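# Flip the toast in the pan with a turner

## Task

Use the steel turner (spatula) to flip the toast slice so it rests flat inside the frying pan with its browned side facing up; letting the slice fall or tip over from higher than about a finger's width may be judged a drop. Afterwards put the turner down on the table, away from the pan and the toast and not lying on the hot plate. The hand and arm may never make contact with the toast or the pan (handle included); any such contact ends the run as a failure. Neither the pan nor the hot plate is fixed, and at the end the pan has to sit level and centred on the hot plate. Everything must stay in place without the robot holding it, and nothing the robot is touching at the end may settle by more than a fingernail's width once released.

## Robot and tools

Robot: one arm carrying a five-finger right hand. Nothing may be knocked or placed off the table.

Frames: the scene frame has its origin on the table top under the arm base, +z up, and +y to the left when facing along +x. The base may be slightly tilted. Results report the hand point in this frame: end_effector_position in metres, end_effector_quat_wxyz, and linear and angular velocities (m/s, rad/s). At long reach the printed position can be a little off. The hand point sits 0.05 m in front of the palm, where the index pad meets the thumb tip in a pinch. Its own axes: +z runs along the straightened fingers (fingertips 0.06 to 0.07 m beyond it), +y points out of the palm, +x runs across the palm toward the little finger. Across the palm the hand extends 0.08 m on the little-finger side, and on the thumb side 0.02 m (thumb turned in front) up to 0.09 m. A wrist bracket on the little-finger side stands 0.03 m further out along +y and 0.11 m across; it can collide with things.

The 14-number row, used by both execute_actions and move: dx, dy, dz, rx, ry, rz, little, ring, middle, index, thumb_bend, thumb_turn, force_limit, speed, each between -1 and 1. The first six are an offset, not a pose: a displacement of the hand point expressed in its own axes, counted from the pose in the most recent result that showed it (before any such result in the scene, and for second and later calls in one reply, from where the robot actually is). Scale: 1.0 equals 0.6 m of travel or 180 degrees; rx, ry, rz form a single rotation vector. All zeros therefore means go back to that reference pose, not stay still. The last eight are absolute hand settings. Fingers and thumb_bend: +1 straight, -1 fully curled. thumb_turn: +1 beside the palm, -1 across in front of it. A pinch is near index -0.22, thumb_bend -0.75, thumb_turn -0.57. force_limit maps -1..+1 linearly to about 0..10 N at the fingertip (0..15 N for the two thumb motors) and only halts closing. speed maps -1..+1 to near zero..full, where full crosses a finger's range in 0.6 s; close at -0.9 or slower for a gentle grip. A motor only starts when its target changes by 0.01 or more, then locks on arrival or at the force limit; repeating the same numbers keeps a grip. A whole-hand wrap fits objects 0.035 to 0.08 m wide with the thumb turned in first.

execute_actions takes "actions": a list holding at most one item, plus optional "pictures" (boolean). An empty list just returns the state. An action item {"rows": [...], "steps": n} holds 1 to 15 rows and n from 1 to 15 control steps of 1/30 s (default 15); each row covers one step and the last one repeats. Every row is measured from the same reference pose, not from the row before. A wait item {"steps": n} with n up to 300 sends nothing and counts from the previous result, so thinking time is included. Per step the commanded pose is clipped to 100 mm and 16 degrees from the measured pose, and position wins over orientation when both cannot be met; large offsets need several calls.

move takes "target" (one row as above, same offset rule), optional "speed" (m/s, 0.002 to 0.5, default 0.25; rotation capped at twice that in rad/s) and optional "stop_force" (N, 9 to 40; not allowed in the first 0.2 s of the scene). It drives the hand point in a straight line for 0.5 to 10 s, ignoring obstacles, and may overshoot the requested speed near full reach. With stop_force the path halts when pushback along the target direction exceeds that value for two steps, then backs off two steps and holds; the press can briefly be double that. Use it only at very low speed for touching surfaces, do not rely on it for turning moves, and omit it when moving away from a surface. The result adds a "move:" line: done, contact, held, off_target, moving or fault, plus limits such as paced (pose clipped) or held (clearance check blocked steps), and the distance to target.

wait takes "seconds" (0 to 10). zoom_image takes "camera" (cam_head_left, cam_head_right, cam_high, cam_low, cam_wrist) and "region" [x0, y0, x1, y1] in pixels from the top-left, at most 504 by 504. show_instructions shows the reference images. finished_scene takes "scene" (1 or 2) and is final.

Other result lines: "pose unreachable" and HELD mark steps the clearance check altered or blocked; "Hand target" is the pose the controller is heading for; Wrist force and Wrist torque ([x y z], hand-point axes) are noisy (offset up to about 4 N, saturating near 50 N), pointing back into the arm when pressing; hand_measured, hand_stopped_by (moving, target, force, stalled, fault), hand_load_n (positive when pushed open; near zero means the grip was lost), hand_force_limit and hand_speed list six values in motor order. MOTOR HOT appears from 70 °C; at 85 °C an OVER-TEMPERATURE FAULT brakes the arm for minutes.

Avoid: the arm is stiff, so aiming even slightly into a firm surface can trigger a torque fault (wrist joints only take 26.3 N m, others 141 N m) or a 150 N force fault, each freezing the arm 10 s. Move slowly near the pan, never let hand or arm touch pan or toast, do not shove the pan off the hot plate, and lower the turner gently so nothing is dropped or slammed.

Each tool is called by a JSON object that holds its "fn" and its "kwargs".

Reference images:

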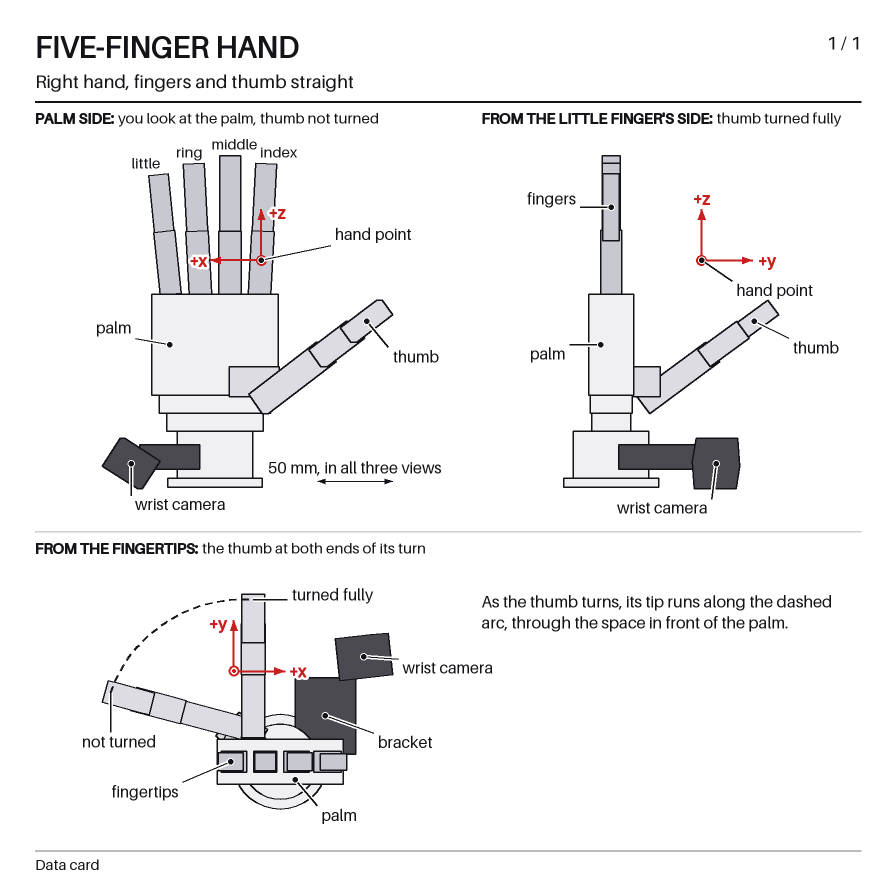

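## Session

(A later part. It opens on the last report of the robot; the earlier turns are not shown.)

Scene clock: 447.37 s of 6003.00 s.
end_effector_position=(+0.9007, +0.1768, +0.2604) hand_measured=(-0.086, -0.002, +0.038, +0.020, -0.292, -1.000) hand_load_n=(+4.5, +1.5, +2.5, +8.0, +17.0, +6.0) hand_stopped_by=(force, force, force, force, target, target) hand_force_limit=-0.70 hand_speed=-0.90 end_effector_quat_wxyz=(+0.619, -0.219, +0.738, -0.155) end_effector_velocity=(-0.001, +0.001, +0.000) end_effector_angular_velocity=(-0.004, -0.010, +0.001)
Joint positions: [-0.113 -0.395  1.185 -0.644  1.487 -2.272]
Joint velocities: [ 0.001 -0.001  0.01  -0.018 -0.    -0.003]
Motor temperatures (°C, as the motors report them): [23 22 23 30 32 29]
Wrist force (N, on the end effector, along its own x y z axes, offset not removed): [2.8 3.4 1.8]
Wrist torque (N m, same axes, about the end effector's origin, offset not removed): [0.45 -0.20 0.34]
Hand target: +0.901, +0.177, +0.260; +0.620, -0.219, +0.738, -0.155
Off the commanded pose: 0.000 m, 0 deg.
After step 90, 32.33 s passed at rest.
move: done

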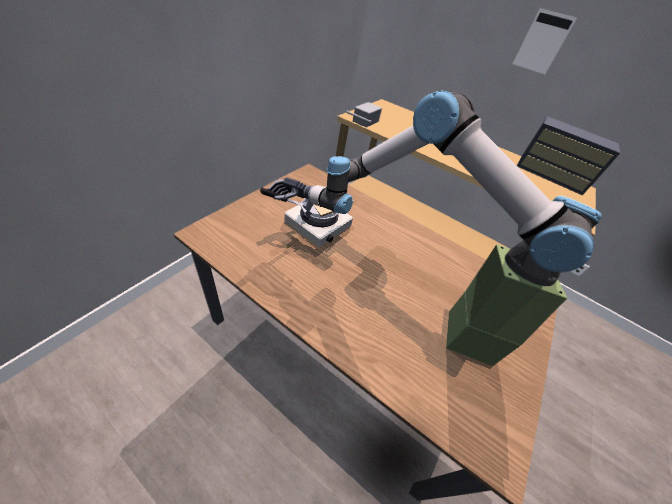

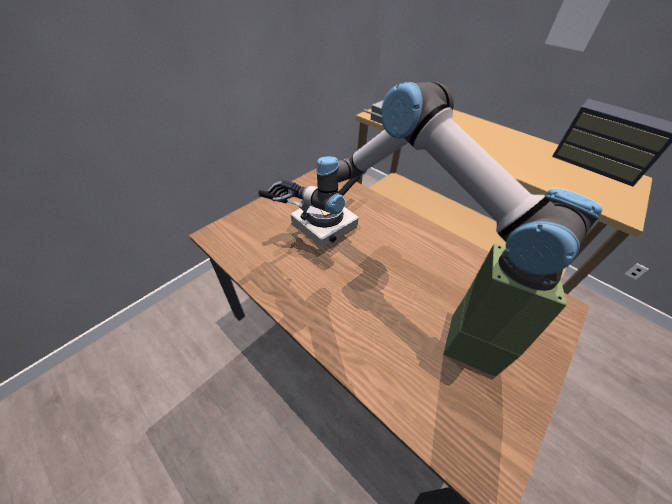

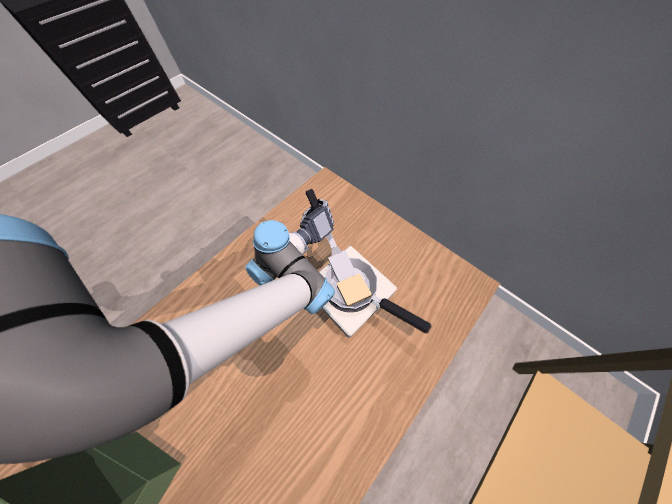

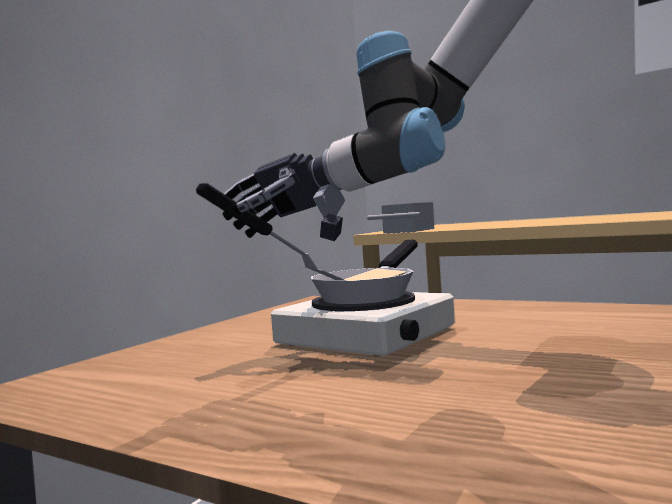

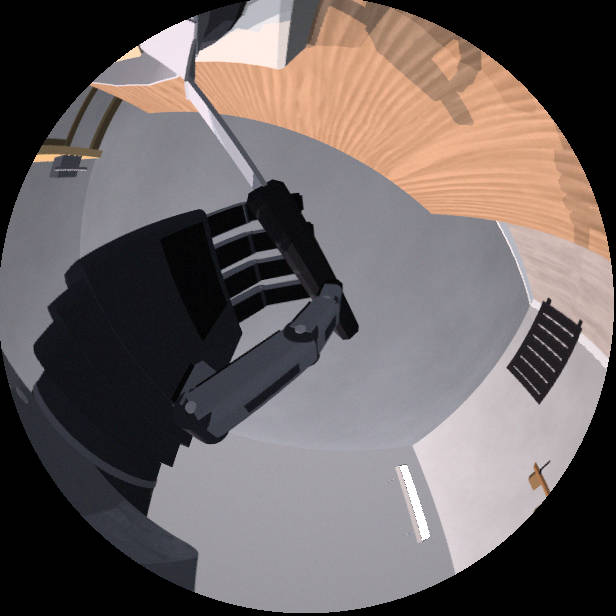

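{"fn": "move", "kwargs": {"target": [-0.0178,-0.0227,0.0158,-0.0146,0.0201,0.0123,-0.3,-0.35,-0.35,-0.3,-0.3,-1,-0.7,-0.9], "speed": 0.02}}

{"fn": "zoom_image", "kwargs": {"camera": "cam_high", "region": [310, 230, 400, 320]}}

{"fn": "zoom_image", "kwargs": {"camera": "cam_head_left", "region": [295, 190, 345, 230]}}

{"fn": "zoom_image", "kwargs": {"camera": "cam_low", "region": [300, 240, 420, 300]}}

Scene clock: 461.87 s of 6003.00 s.
end_effector_position=(+0.9131, +0.1711, +0.2743) hand_measured=(-0.086, -0.002, +0.038, +0.020, -0.292, -1.000) hand_load_n=(+4.5, +1.5, +2.5, +8.0, +17.0, +6.0) hand_stopped_by=(force, force, force, force, target, target) hand_force_limit=-0.70 hand_speed=-0.90 end_effector_quat_wxyz=(+0.594, -0.214, +0.764, -0.133) end_effector_velocity=(+0.002, -0.001, +0.002) end_effector_angular_velocity=(+0.005, +0.009, +0.000)
Joint positions: [-0.116 -0.404  1.102 -0.475  1.489 -2.241]
Joint velocities: [-0.    -0.    -0.011  0.02  -0.     0.004]
Motor temperatures (°C, as the motors report them): [23 22 23 30 32 30]
Wrist force (N, on the end effector, along its own x y z axes, offset not removed): [-0.7 3.3 2.8]
Wrist torque (N m, same axes, about the end effector's origin, offset not removed): [0.29 0.29 0.22]
Hand target: +0.913, +0.171, +0.274; +0.593, -0.214, +0.765, -0.133
Off the commanded pose: 0.000 m, 0 deg.
After step 90, 9.07 s passed at rest.
move: done

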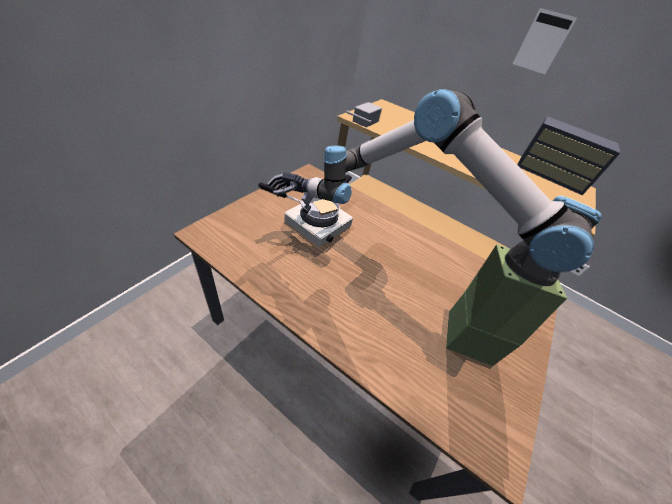

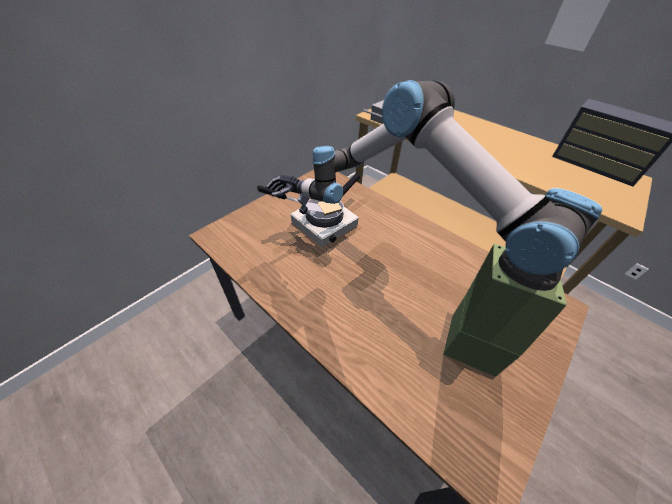

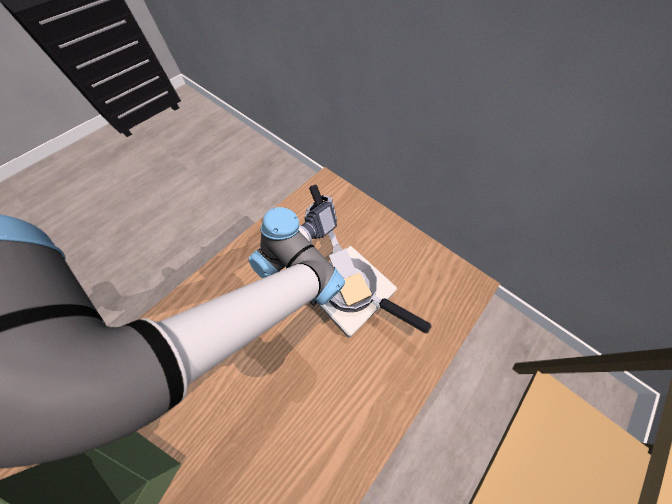

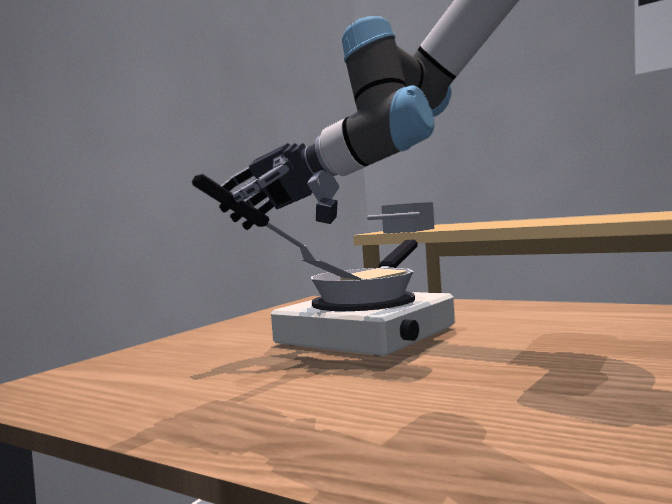

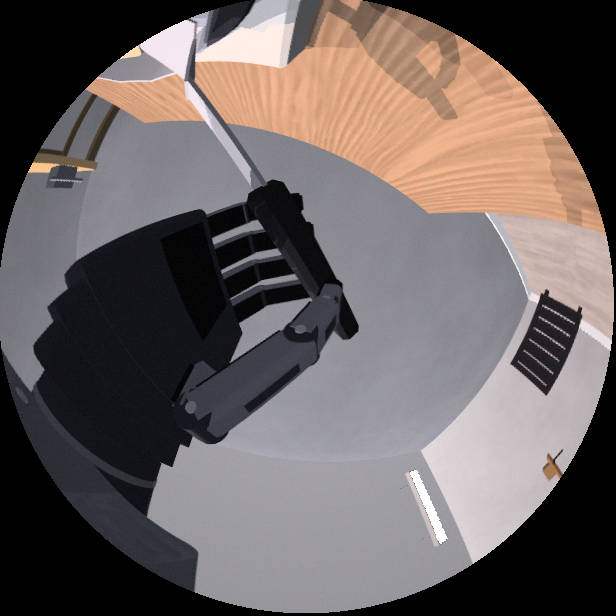

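Region (310, 230, 400, 320) of cam_high's 672x504 image, scaled by 5.600, with more detail than that image has.

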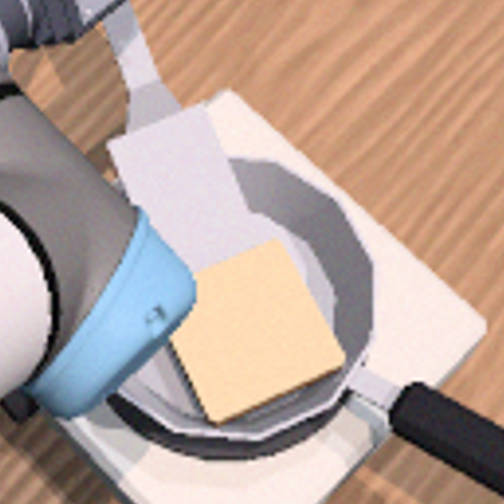

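Region (295, 190, 345, 230) of cam_head_left's 672x504 image, scaled by 10.080, with more detail than that image has; it fills the top 403 rows of this view, and the rest is white.

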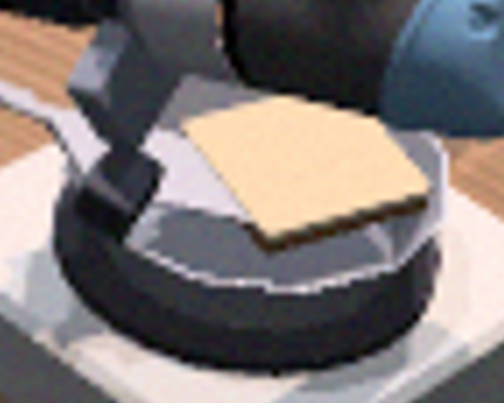

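Region (300, 240, 420, 300) of cam_low's 672x504 image, scaled by 4.200, with more detail than that image has.

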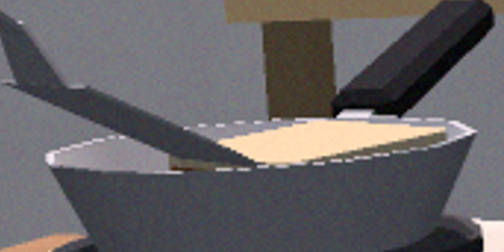

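{"fn": "move", "kwargs": {"target": [0.0253,-0.0327,-0.0198,0.0007,-0.0256,0.0428,-0.3,-0.35,-0.35,-0.3,-0.3,-1,-0.7,-0.9], "speed": 0.03}}

{"fn": "zoom_image", "kwargs": {"camera": "cam_high", "region": [310, 230, 400, 320]}}

{"fn": "zoom_image", "kwargs": {"camera": "cam_head_left", "region": [295, 190, 345, 230]}}

{"fn": "zoom_image", "kwargs": {"camera": "cam_low", "region": [300, 240, 420, 300]}}

Scene clock: 473.43 s of 6003.00 s.
end_effector_position=(+0.9020, +0.1462, +0.2736) hand_measured=(-0.086, -0.002, +0.038, +0.020, -0.292, -1.000) hand_load_n=(+0.5, +1.0, +4.0, +10.0, +14.0, +3.5) hand_stopped_by=(force, force, force, force, target, target) hand_force_limit=-0.70 hand_speed=-0.90 end_effector_quat_wxyz=(+0.631, -0.167, +0.752, -0.085) end_effector_velocity=(-0.001, -0.003, +0.000) end_effector_angular_velocity=(+0.013, -0.007, -0.000)
Joint positions: [-0.173 -0.411  1.194 -0.626  1.39  -2.11 ]
Joint velocities: [-0.006 -0.     0.007 -0.015 -0.009  0.013]
Motor temperatures (°C, as the motors report them): [23 23 23 30 32 30]
Wrist force (N, on the end effector, along its own x y z axes, offset not removed): [-1.1 -1.1 1.7]
Wrist torque (N m, same axes, about the end effector's origin, offset not removed): [-0.44 0.35 -0.11]
Hand target: +0.902, +0.146, +0.273; +0.632, -0.167, +0.752, -0.085
Off the commanded pose: 0.000 m, 0 deg.
After step 90, 5.73 s passed at rest.
move: done

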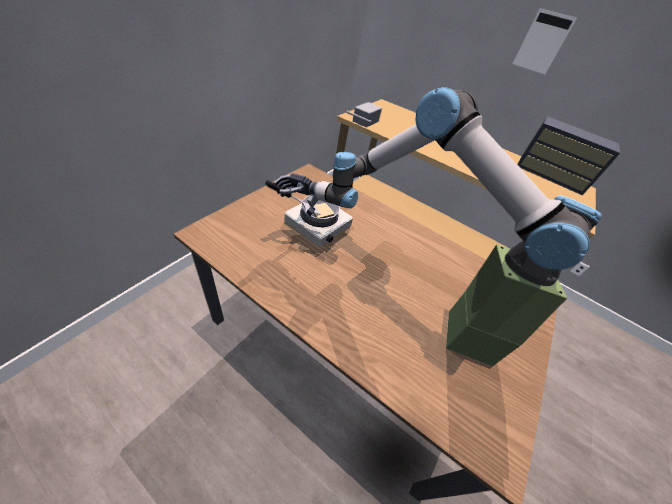

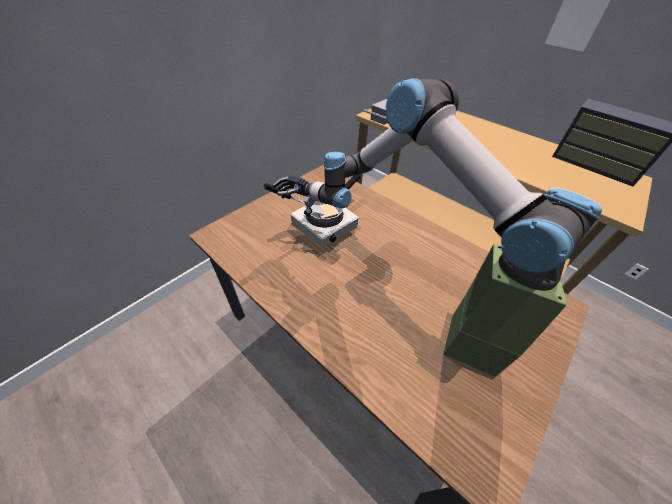

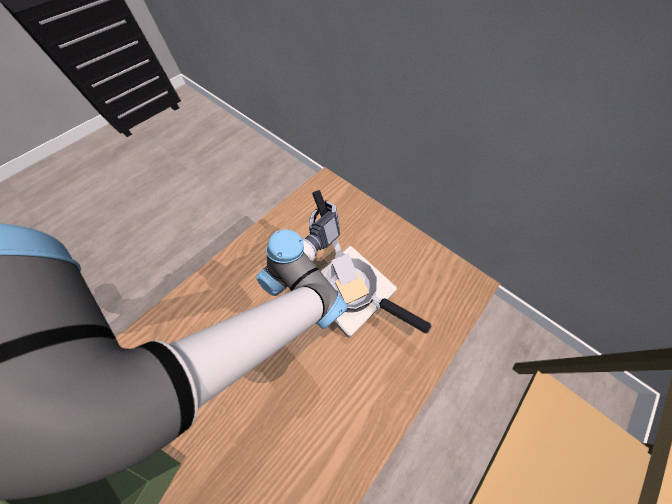

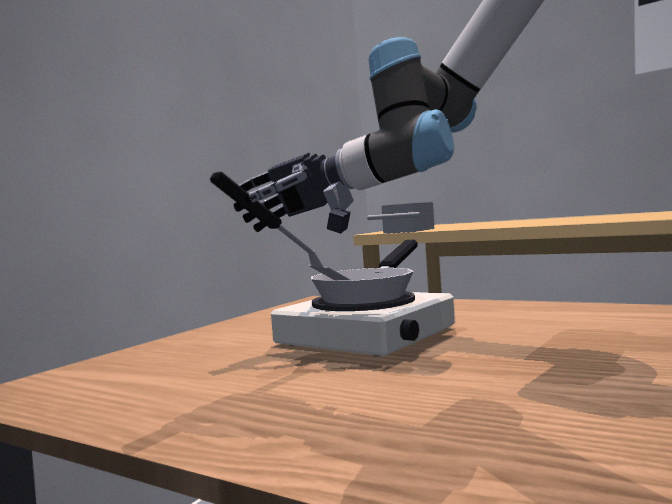

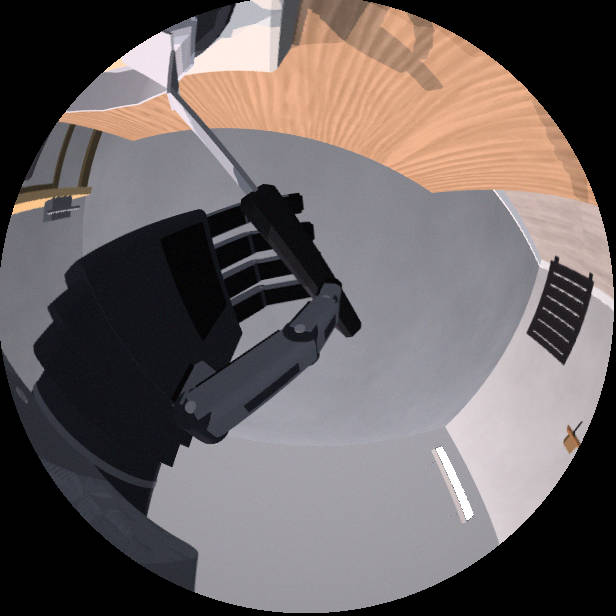

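Region (310, 230, 400, 320) of cam_high's 672x504 image, scaled by 5.600, with more detail than that image has.

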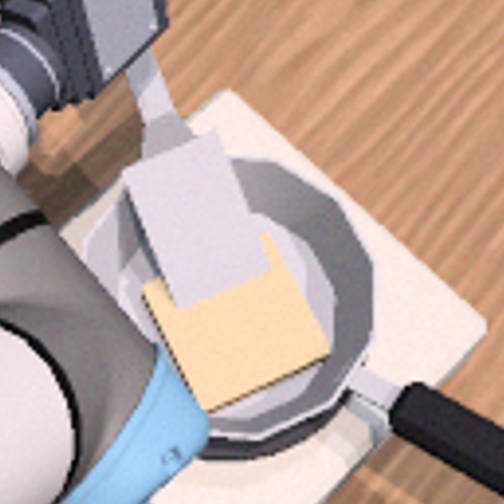

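Region (295, 190, 345, 230) of cam_head_left's 672x504 image, scaled by 10.080, with more detail than that image has; it fills the top 403 rows of this view, and the rest is white.

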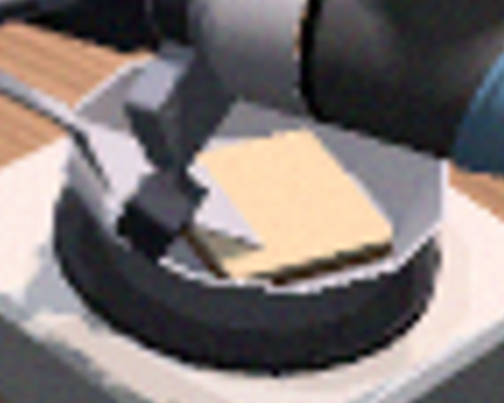

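Region (300, 240, 420, 300) of cam_low's 672x504 image, scaled by 4.200, with more detail than that image has.

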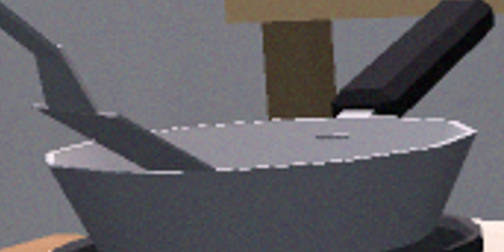

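{"fn": "move", "kwargs": {"target": [-0.0123,-0.0045,-0.0025,0,0,0,-0.33,-0.35,-0.35,-0.3,-0.3,-1,0.1,-0.9], "speed": 0.01}}

{"fn": "zoom_image", "kwargs": {"camera": "cam_high", "region": [310, 230, 400, 320]}}

{"fn": "zoom_image", "kwargs": {"camera": "cam_low", "region": [200, 150, 420, 310]}}

Scene clock: 494.63 s of 6003.00 s.
end_effector_position=(+0.9020, +0.1463, +0.2813) hand_measured=(-0.150, -0.002, +0.038, +0.020, -0.292, -1.000) hand_load_n=(+5.5, +0.0, +1.5, +9.0, +17.5, +6.0) hand_stopped_by=(force, force, force, force, target, target) hand_force_limit=0.10 hand_speed=-0.90 end_effector_quat_wxyz=(+0.631, -0.167, +0.752, -0.085) end_effector_velocity=(-0.000, -0.000, +0.002) end_effector_angular_velocity=(-0.000, +0.001, -0.001)
Joint positions: [-0.171 -0.425  1.2   -0.618  1.392 -2.11 ]
Joint velocities: [ 0.001 -0.004  0.002  0.003  0.002 -0.   ]
Motor temperatures (°C, as the motors report them): [23 23 23 30 32 30]
Wrist force (N, on the end effector, along its own x y z axes, offset not removed): [1.6 2.1 4.4]
Wrist torque (N m, same axes, about the end effector's origin, offset not removed): [0.02 -0.19 0.06]
Hand target: +0.902, +0.146, +0.282; +0.631, -0.167, +0.752, -0.085
Off the commanded pose: 0.000 m, 0 deg.
After step 90, 17.17 s passed at rest.
move: done

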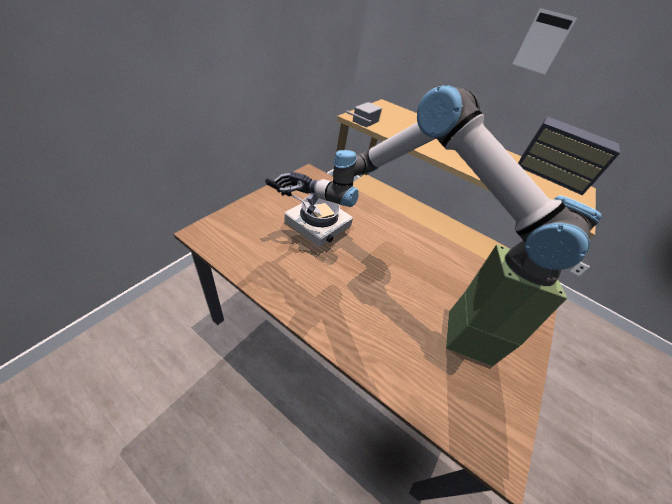

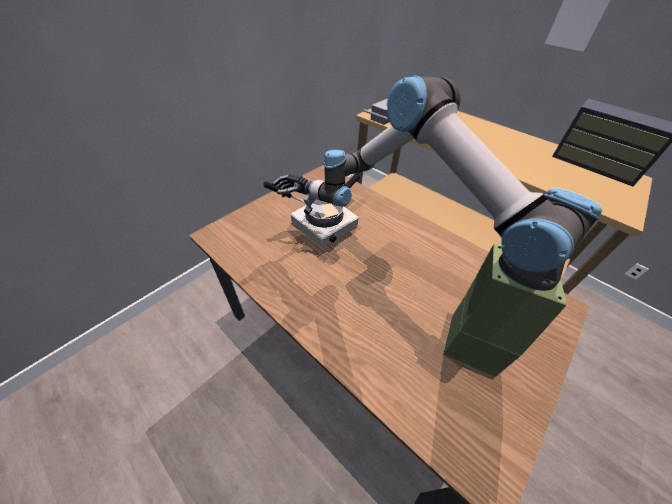

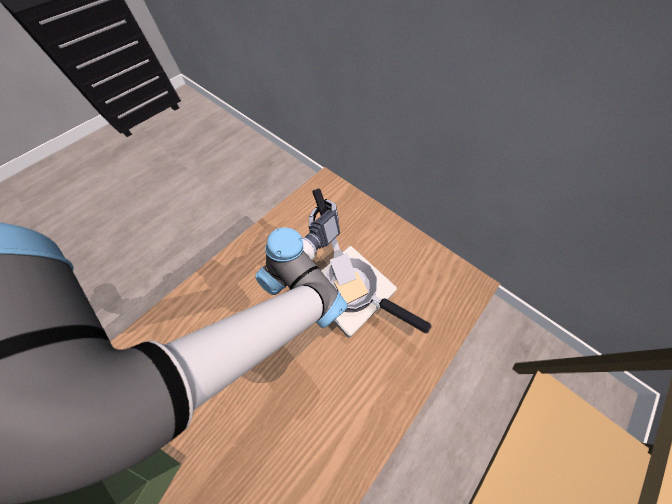

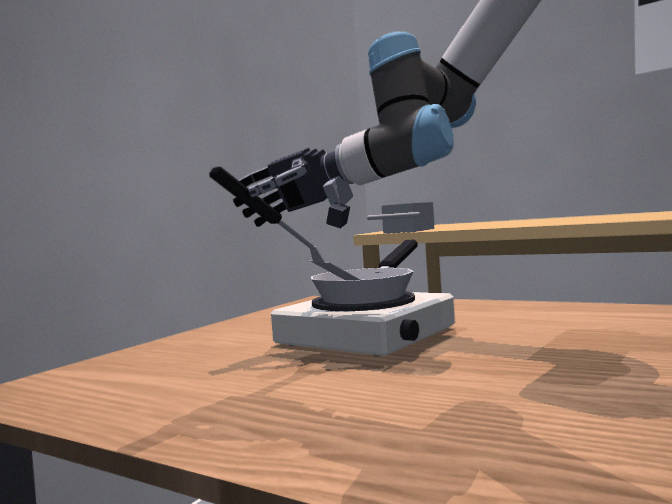

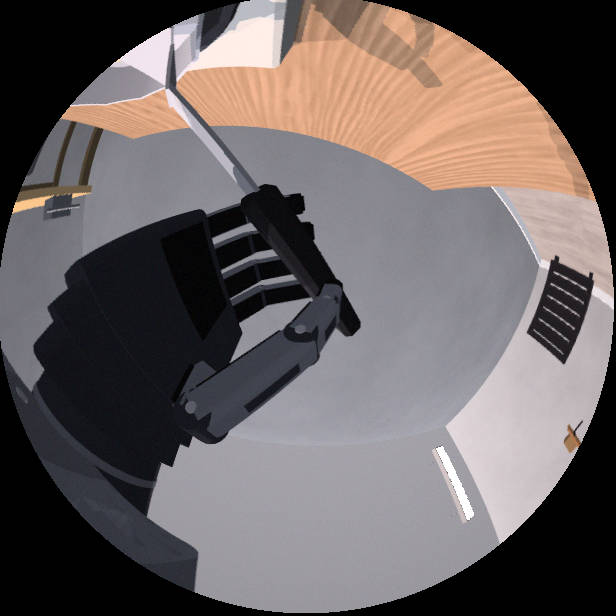

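Region (310, 230, 400, 320) of cam_high's 672x504 image, scaled by 5.600, with more detail than that image has.

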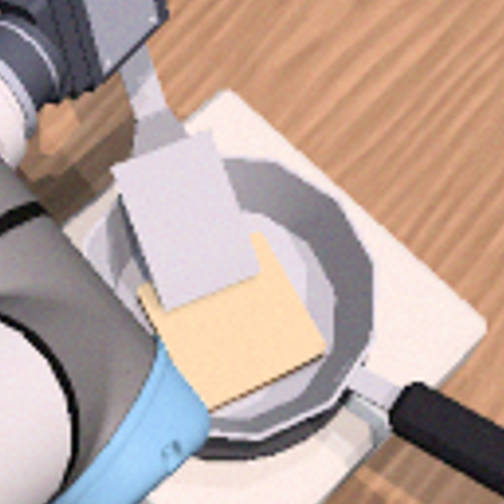

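Region (200, 150, 420, 310) of cam_low's 672x504 image, scaled by 2.291, with more detail than that image has; it fills the top 367 rows of this view, and the rest is white.

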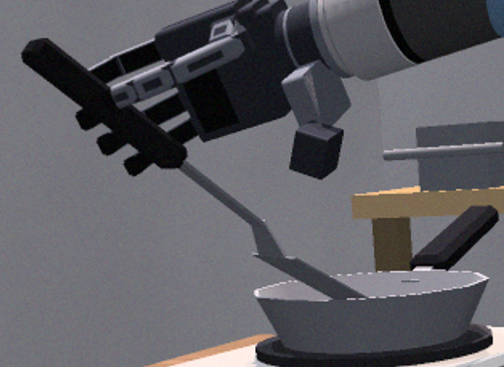

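{"fn": "move", "kwargs": {"target": [-0.0552,-0.0542,-0.0215,0.001,-0.0398,0.0666,-0.33,-0.38,-0.35,-0.3,-0.3,-1,-0.7,-0.9], "speed": 0.05}}

{"fn": "zoom_image", "kwargs": {"camera": "cam_high", "region": [310, 230, 400, 320]}}

{"fn": "zoom_image", "kwargs": {"camera": "cam_low", "region": [280, 200, 430, 320]}}

{"fn": "zoom_image", "kwargs": {"camera": "cam_head_right", "region": [290, 175, 360, 240]}}

Scene clock: 514.20 s of 6003.00 s.
end_effector_position=(+0.8988, +0.1270, +0.3250) hand_measured=(-0.150, -0.028, +0.038, +0.020, -0.290, -1.000) hand_load_n=(+4.0, +2.5, +1.5, +8.5, +18.0, +6.0) hand_stopped_by=(force, force, force, force, target, target) hand_force_limit=-0.70 hand_speed=-0.90 end_effector_quat_wxyz=(+0.683, -0.092, +0.725, -0.010) end_effector_velocity=(-0.000, -0.001, +0.002) end_effector_angular_velocity=(+0.012, -0.005, -0.001)
Joint positions: [-0.207 -0.464  1.277 -0.773  1.307 -1.879]
Joint velocities: [-0.002 -0.001  0.004 -0.009 -0.003  0.013]
Motor temperatures (°C, as the motors report them): [23 23 23 30 32 30]
Wrist force (N, on the end effector, along its own x y z axes, offset not removed): [3.3 2.2 1.8]
Wrist torque (N m, same axes, about the end effector's origin, offset not removed): [0.38 -0.32 0.17]
Hand target: +0.899, +0.127, +0.325; +0.683, -0.092, +0.725, -0.009
Off the commanded pose: 0.000 m, 0 deg.
After step 90, 13.83 s passed at rest.
move: done

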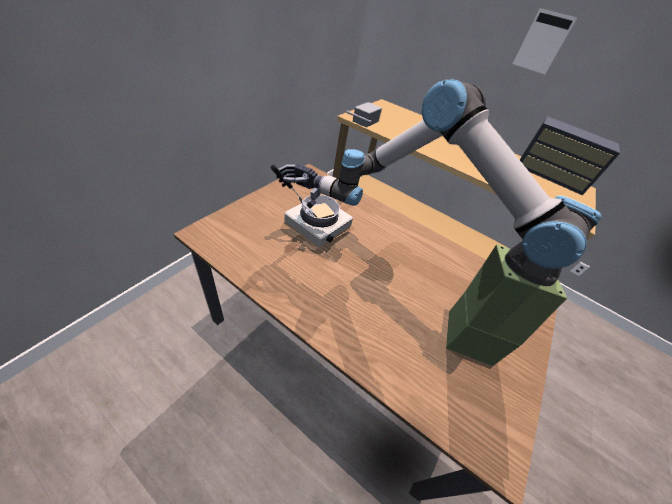

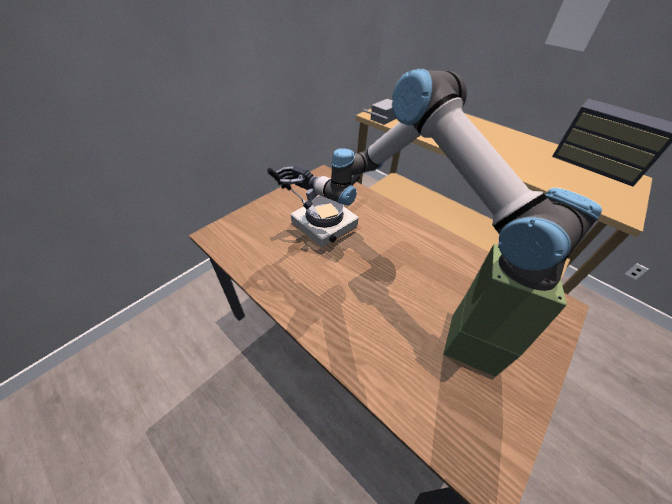

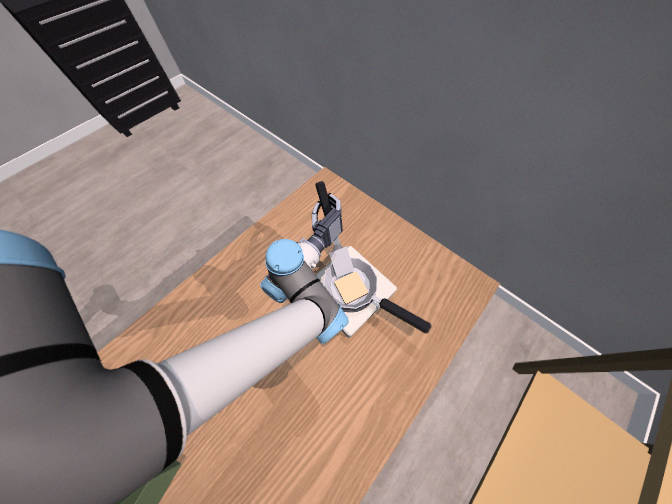

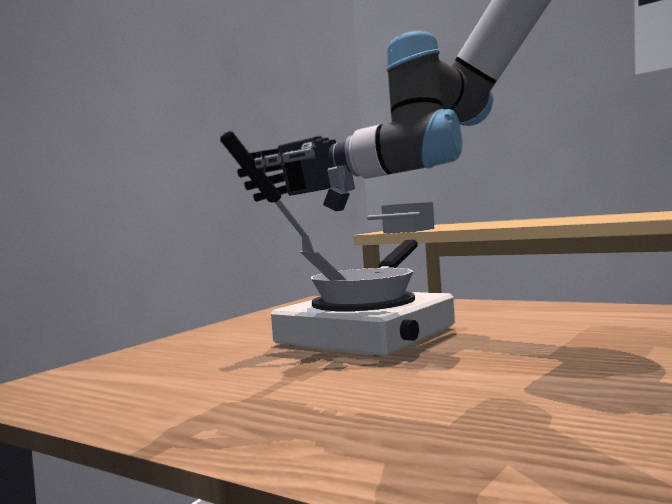

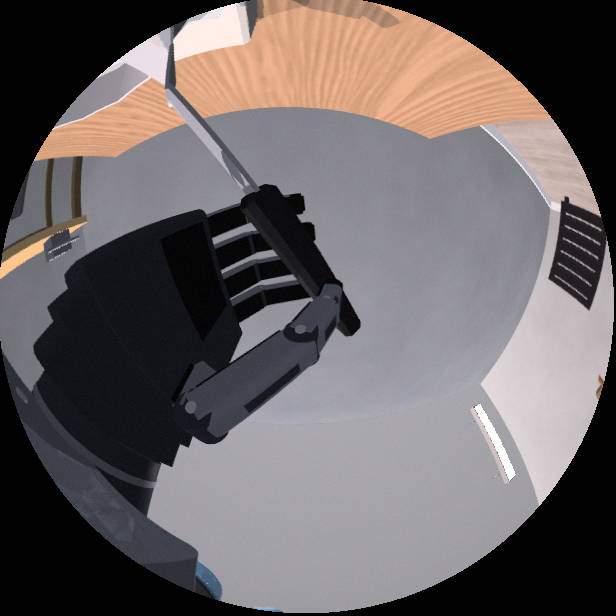

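Region (310, 230, 400, 320) of cam_high's 672x504 image, scaled by 5.600, with more detail than that image has.

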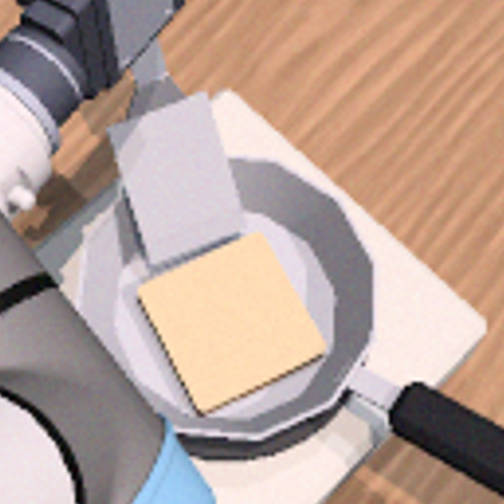

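Region (280, 200, 430, 320) of cam_low's 672x504 image, scaled by 3.360, with more detail than that image has; it fills the top 403 rows of this view, and the rest is white.

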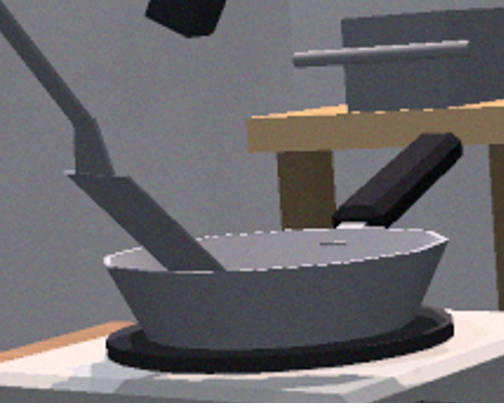

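Region (290, 175, 360, 240) of cam_head_right's 672x504 image, scaled by 7.200, with more detail than that image has; it fills the top 468 rows of this view, and the rest is white.

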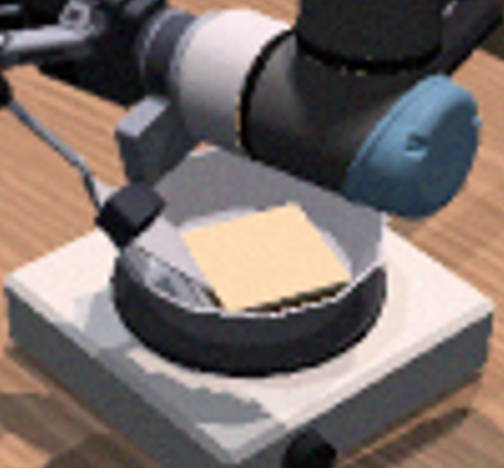

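{"fn": "execute_actions", "kwargs": {"actions": [{"rows":[[-0.0008,0.0042,0.0025,0,0,0,-0.33,-0.38,-0.35,-0.3,-0.3,-1,-0.7,-0.9]],"steps":10}], "pictures": false}}

{"fn": "move", "kwargs": {"target": [0.033,0.0047,0.0023,0,0,0,-0.33,-0.38,-0.35,-0.3,-0.3,-1,-0.7,-0.9], "speed": 0.02}}

{"fn": "zoom_image", "kwargs": {"camera": "cam_low", "region": [280, 200, 430, 320]}}

{"fn": "zoom_image", "kwargs": {"camera": "cam_head_right", "region": [290, 175, 360, 240]}}

Scene clock: 522.40 s of 6003.00 s.
end_effector_position=(+0.8999, +0.1294, +0.3251) hand_measured=(-0.150, -0.028, +0.038, +0.020, -0.290, -1.000) hand_load_n=(+4.0, +2.5, +1.5, +8.5, +18.0, +6.0) hand_stopped_by=(force, force, force, force, target, target) hand_force_limit=-0.70 hand_speed=-0.90 end_effector_quat_wxyz=(+0.683, -0.092, +0.725, -0.010) end_effector_velocity=(+0.001, +0.003, -0.001) end_effector_angular_velocity=(-0.002, +0.002, +0.000)
Joint positions: [-0.203 -0.461  1.272 -0.771  1.311 -1.879]
Joint velocities: [ 0.004  0.003 -0.005  0.004  0.005 -0.002]
Motor temperatures (°C, as the motors report them): [23 23 23 30 32 30]
Wrist force (N, on the end effector, along its own x y z axes, offset not removed): [-0.5 0.6 0.1]
Wrist torque (N m, same axes, about the end effector's origin, offset not removed): [0.28 0.30 0.02]
Hand target: +0.900, +0.130, +0.325; +0.683, -0.092, +0.725, -0.010
Off the commanded pose: 0.000 m, 0 deg.
Steps of this call (steps 1 to 90: nothing new was sent; then 4.87 s passed at rest; steps 91 to 100: all 10 steps of this action). Readings (end_effector_position | what the end effector reports):
91: (+0.8988, +0.1269, +0.3253) | hand_measured=(-0.150, -0.028, +0.038, +0.020, -0.290, -1.000) hand_load_n=(+4.0, +2.5, +1.5, +8.5, +18.0, +6.0) hand_stopped_by=(force, force, force, force, target, target) hand_force_limit=-0.70 hand_speed=-0.90
92: (+0.8990, +0.1271, +0.3254) | hand_measured=(-0.150, -0.028, +0.038, +0.020, -0.290, -1.000) hand_load_n=(+4.0, +2.5, +1.5, +8.5, +18.0, +6.0) hand_stopped_by=(force, force, force, force, target, target) hand_force_limit=-0.70 hand_speed=-0.90
94: (+0.8994, +0.1281, +0.3254) | hand_measured=(-0.150, -0.028, +0.038, +0.020, -0.290, -1.000) hand_load_n=(+4.0, +2.5, +1.5, +8.5, +18.0, +6.0) hand_stopped_by=(force, force, force, force, target, target) hand_force_limit=-0.70 hand_speed=-0.90
98: (+0.8999, +0.1292, +0.3252) | hand_measured=(-0.150, -0.028, +0.038, +0.020, -0.290, -1.000) hand_load_n=(+4.0, +2.5, +1.5, +8.5, +18.0, +6.0) hand_stopped_by=(force, force, force, force, target, target) hand_force_limit=-0.70 hand_speed=-0.90
100: the state above

Scene clock: 523.93 s of 6003.00 s.
end_effector_position=(+0.9001, +0.1297, +0.3053) hand_measured=(-0.150, -0.028, +0.038, +0.020, -0.290, -1.000) hand_load_n=(+4.0, +2.5, +1.5, +8.5, +18.0, +6.0) hand_stopped_by=(force, force, force, force, target, target) hand_force_limit=-0.70 hand_speed=-0.90 end_effector_quat_wxyz=(+0.683, -0.092, +0.725, -0.010) end_effector_velocity=(+0.000, -0.000, -0.002) end_effector_angular_velocity=(-0.000, -0.001, +0.000)
Joint positions: [-0.207 -0.424  1.256 -0.791  1.307 -1.879]
Joint velocities: [-0.001  0.005 -0.003 -0.002 -0.001 -0.   ]
Motor temperatures (°C, as the motors report them): [23 23 23 30 32 30]
Wrist force (N, on the end effector, along its own x y z axes, offset not removed): [1.2 0.3 4.8]
Wrist torque (N m, same axes, about the end effector's origin, offset not removed): [-0.24 -0.09 0.07]
Hand target: +0.900, +0.130, +0.305; +0.683, -0.092, +0.725, -0.010
Off the commanded pose: 0.000 m, 0 deg.
move: done

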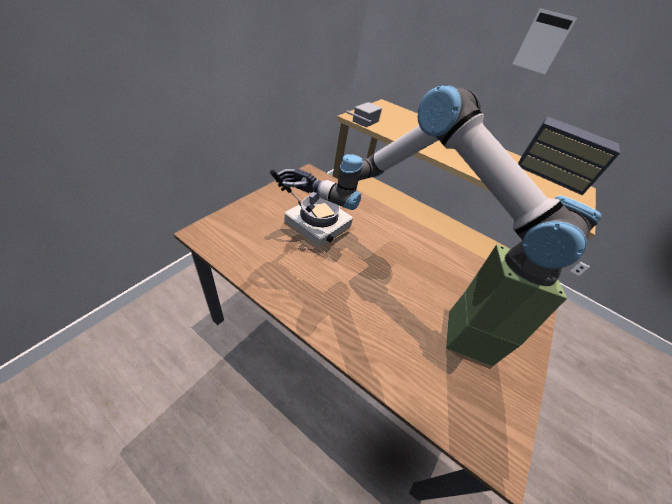

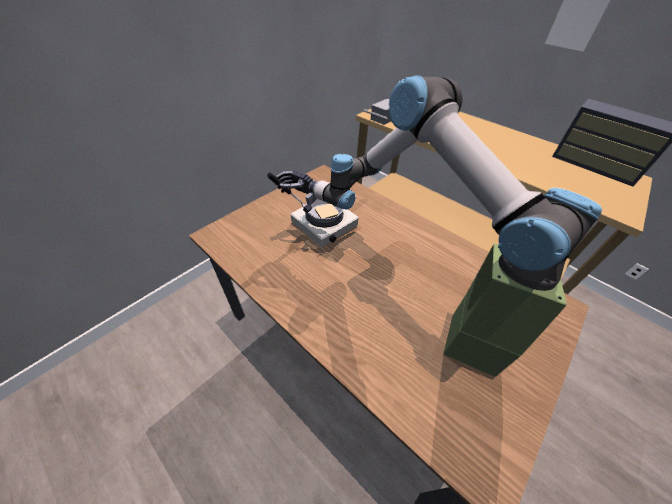

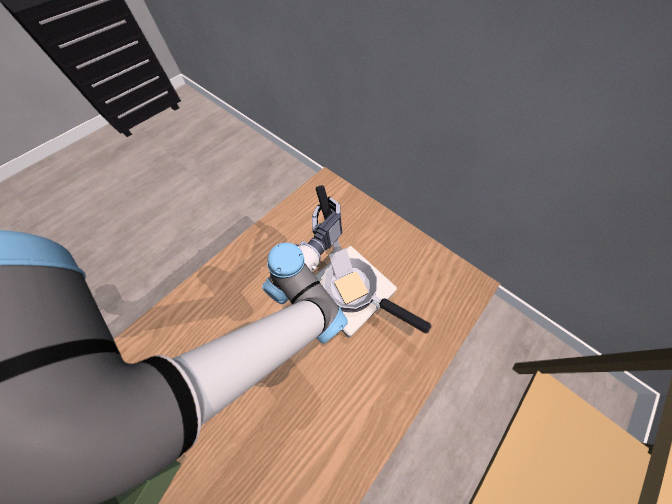

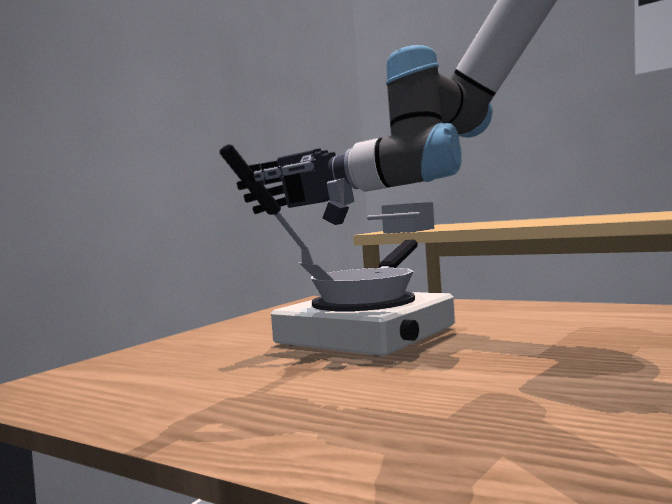

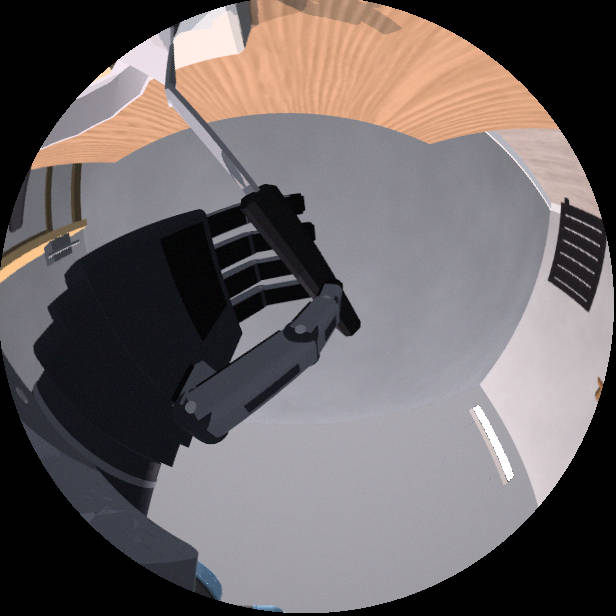

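Region (280, 200, 430, 320) of cam_low's 672x504 image, scaled by 3.360, with more detail than that image has; it fills the top 403 rows of this view, and the rest is white.

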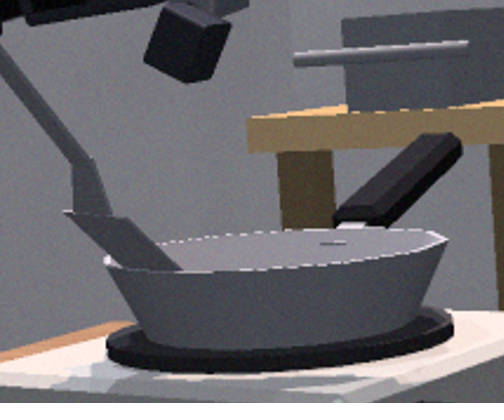

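Region (290, 175, 360, 240) of cam_head_right's 672x504 image, scaled by 7.200, with more detail than that image has; it fills the top 468 rows of this view, and the rest is white.

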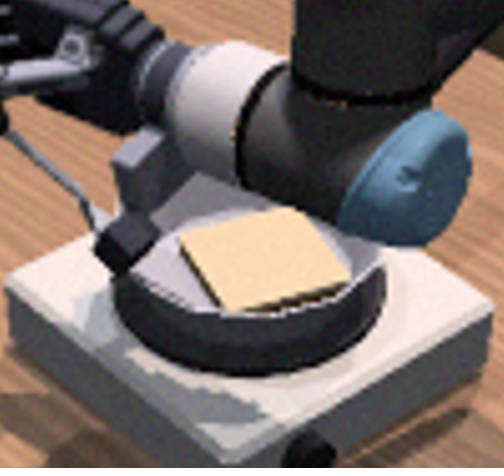

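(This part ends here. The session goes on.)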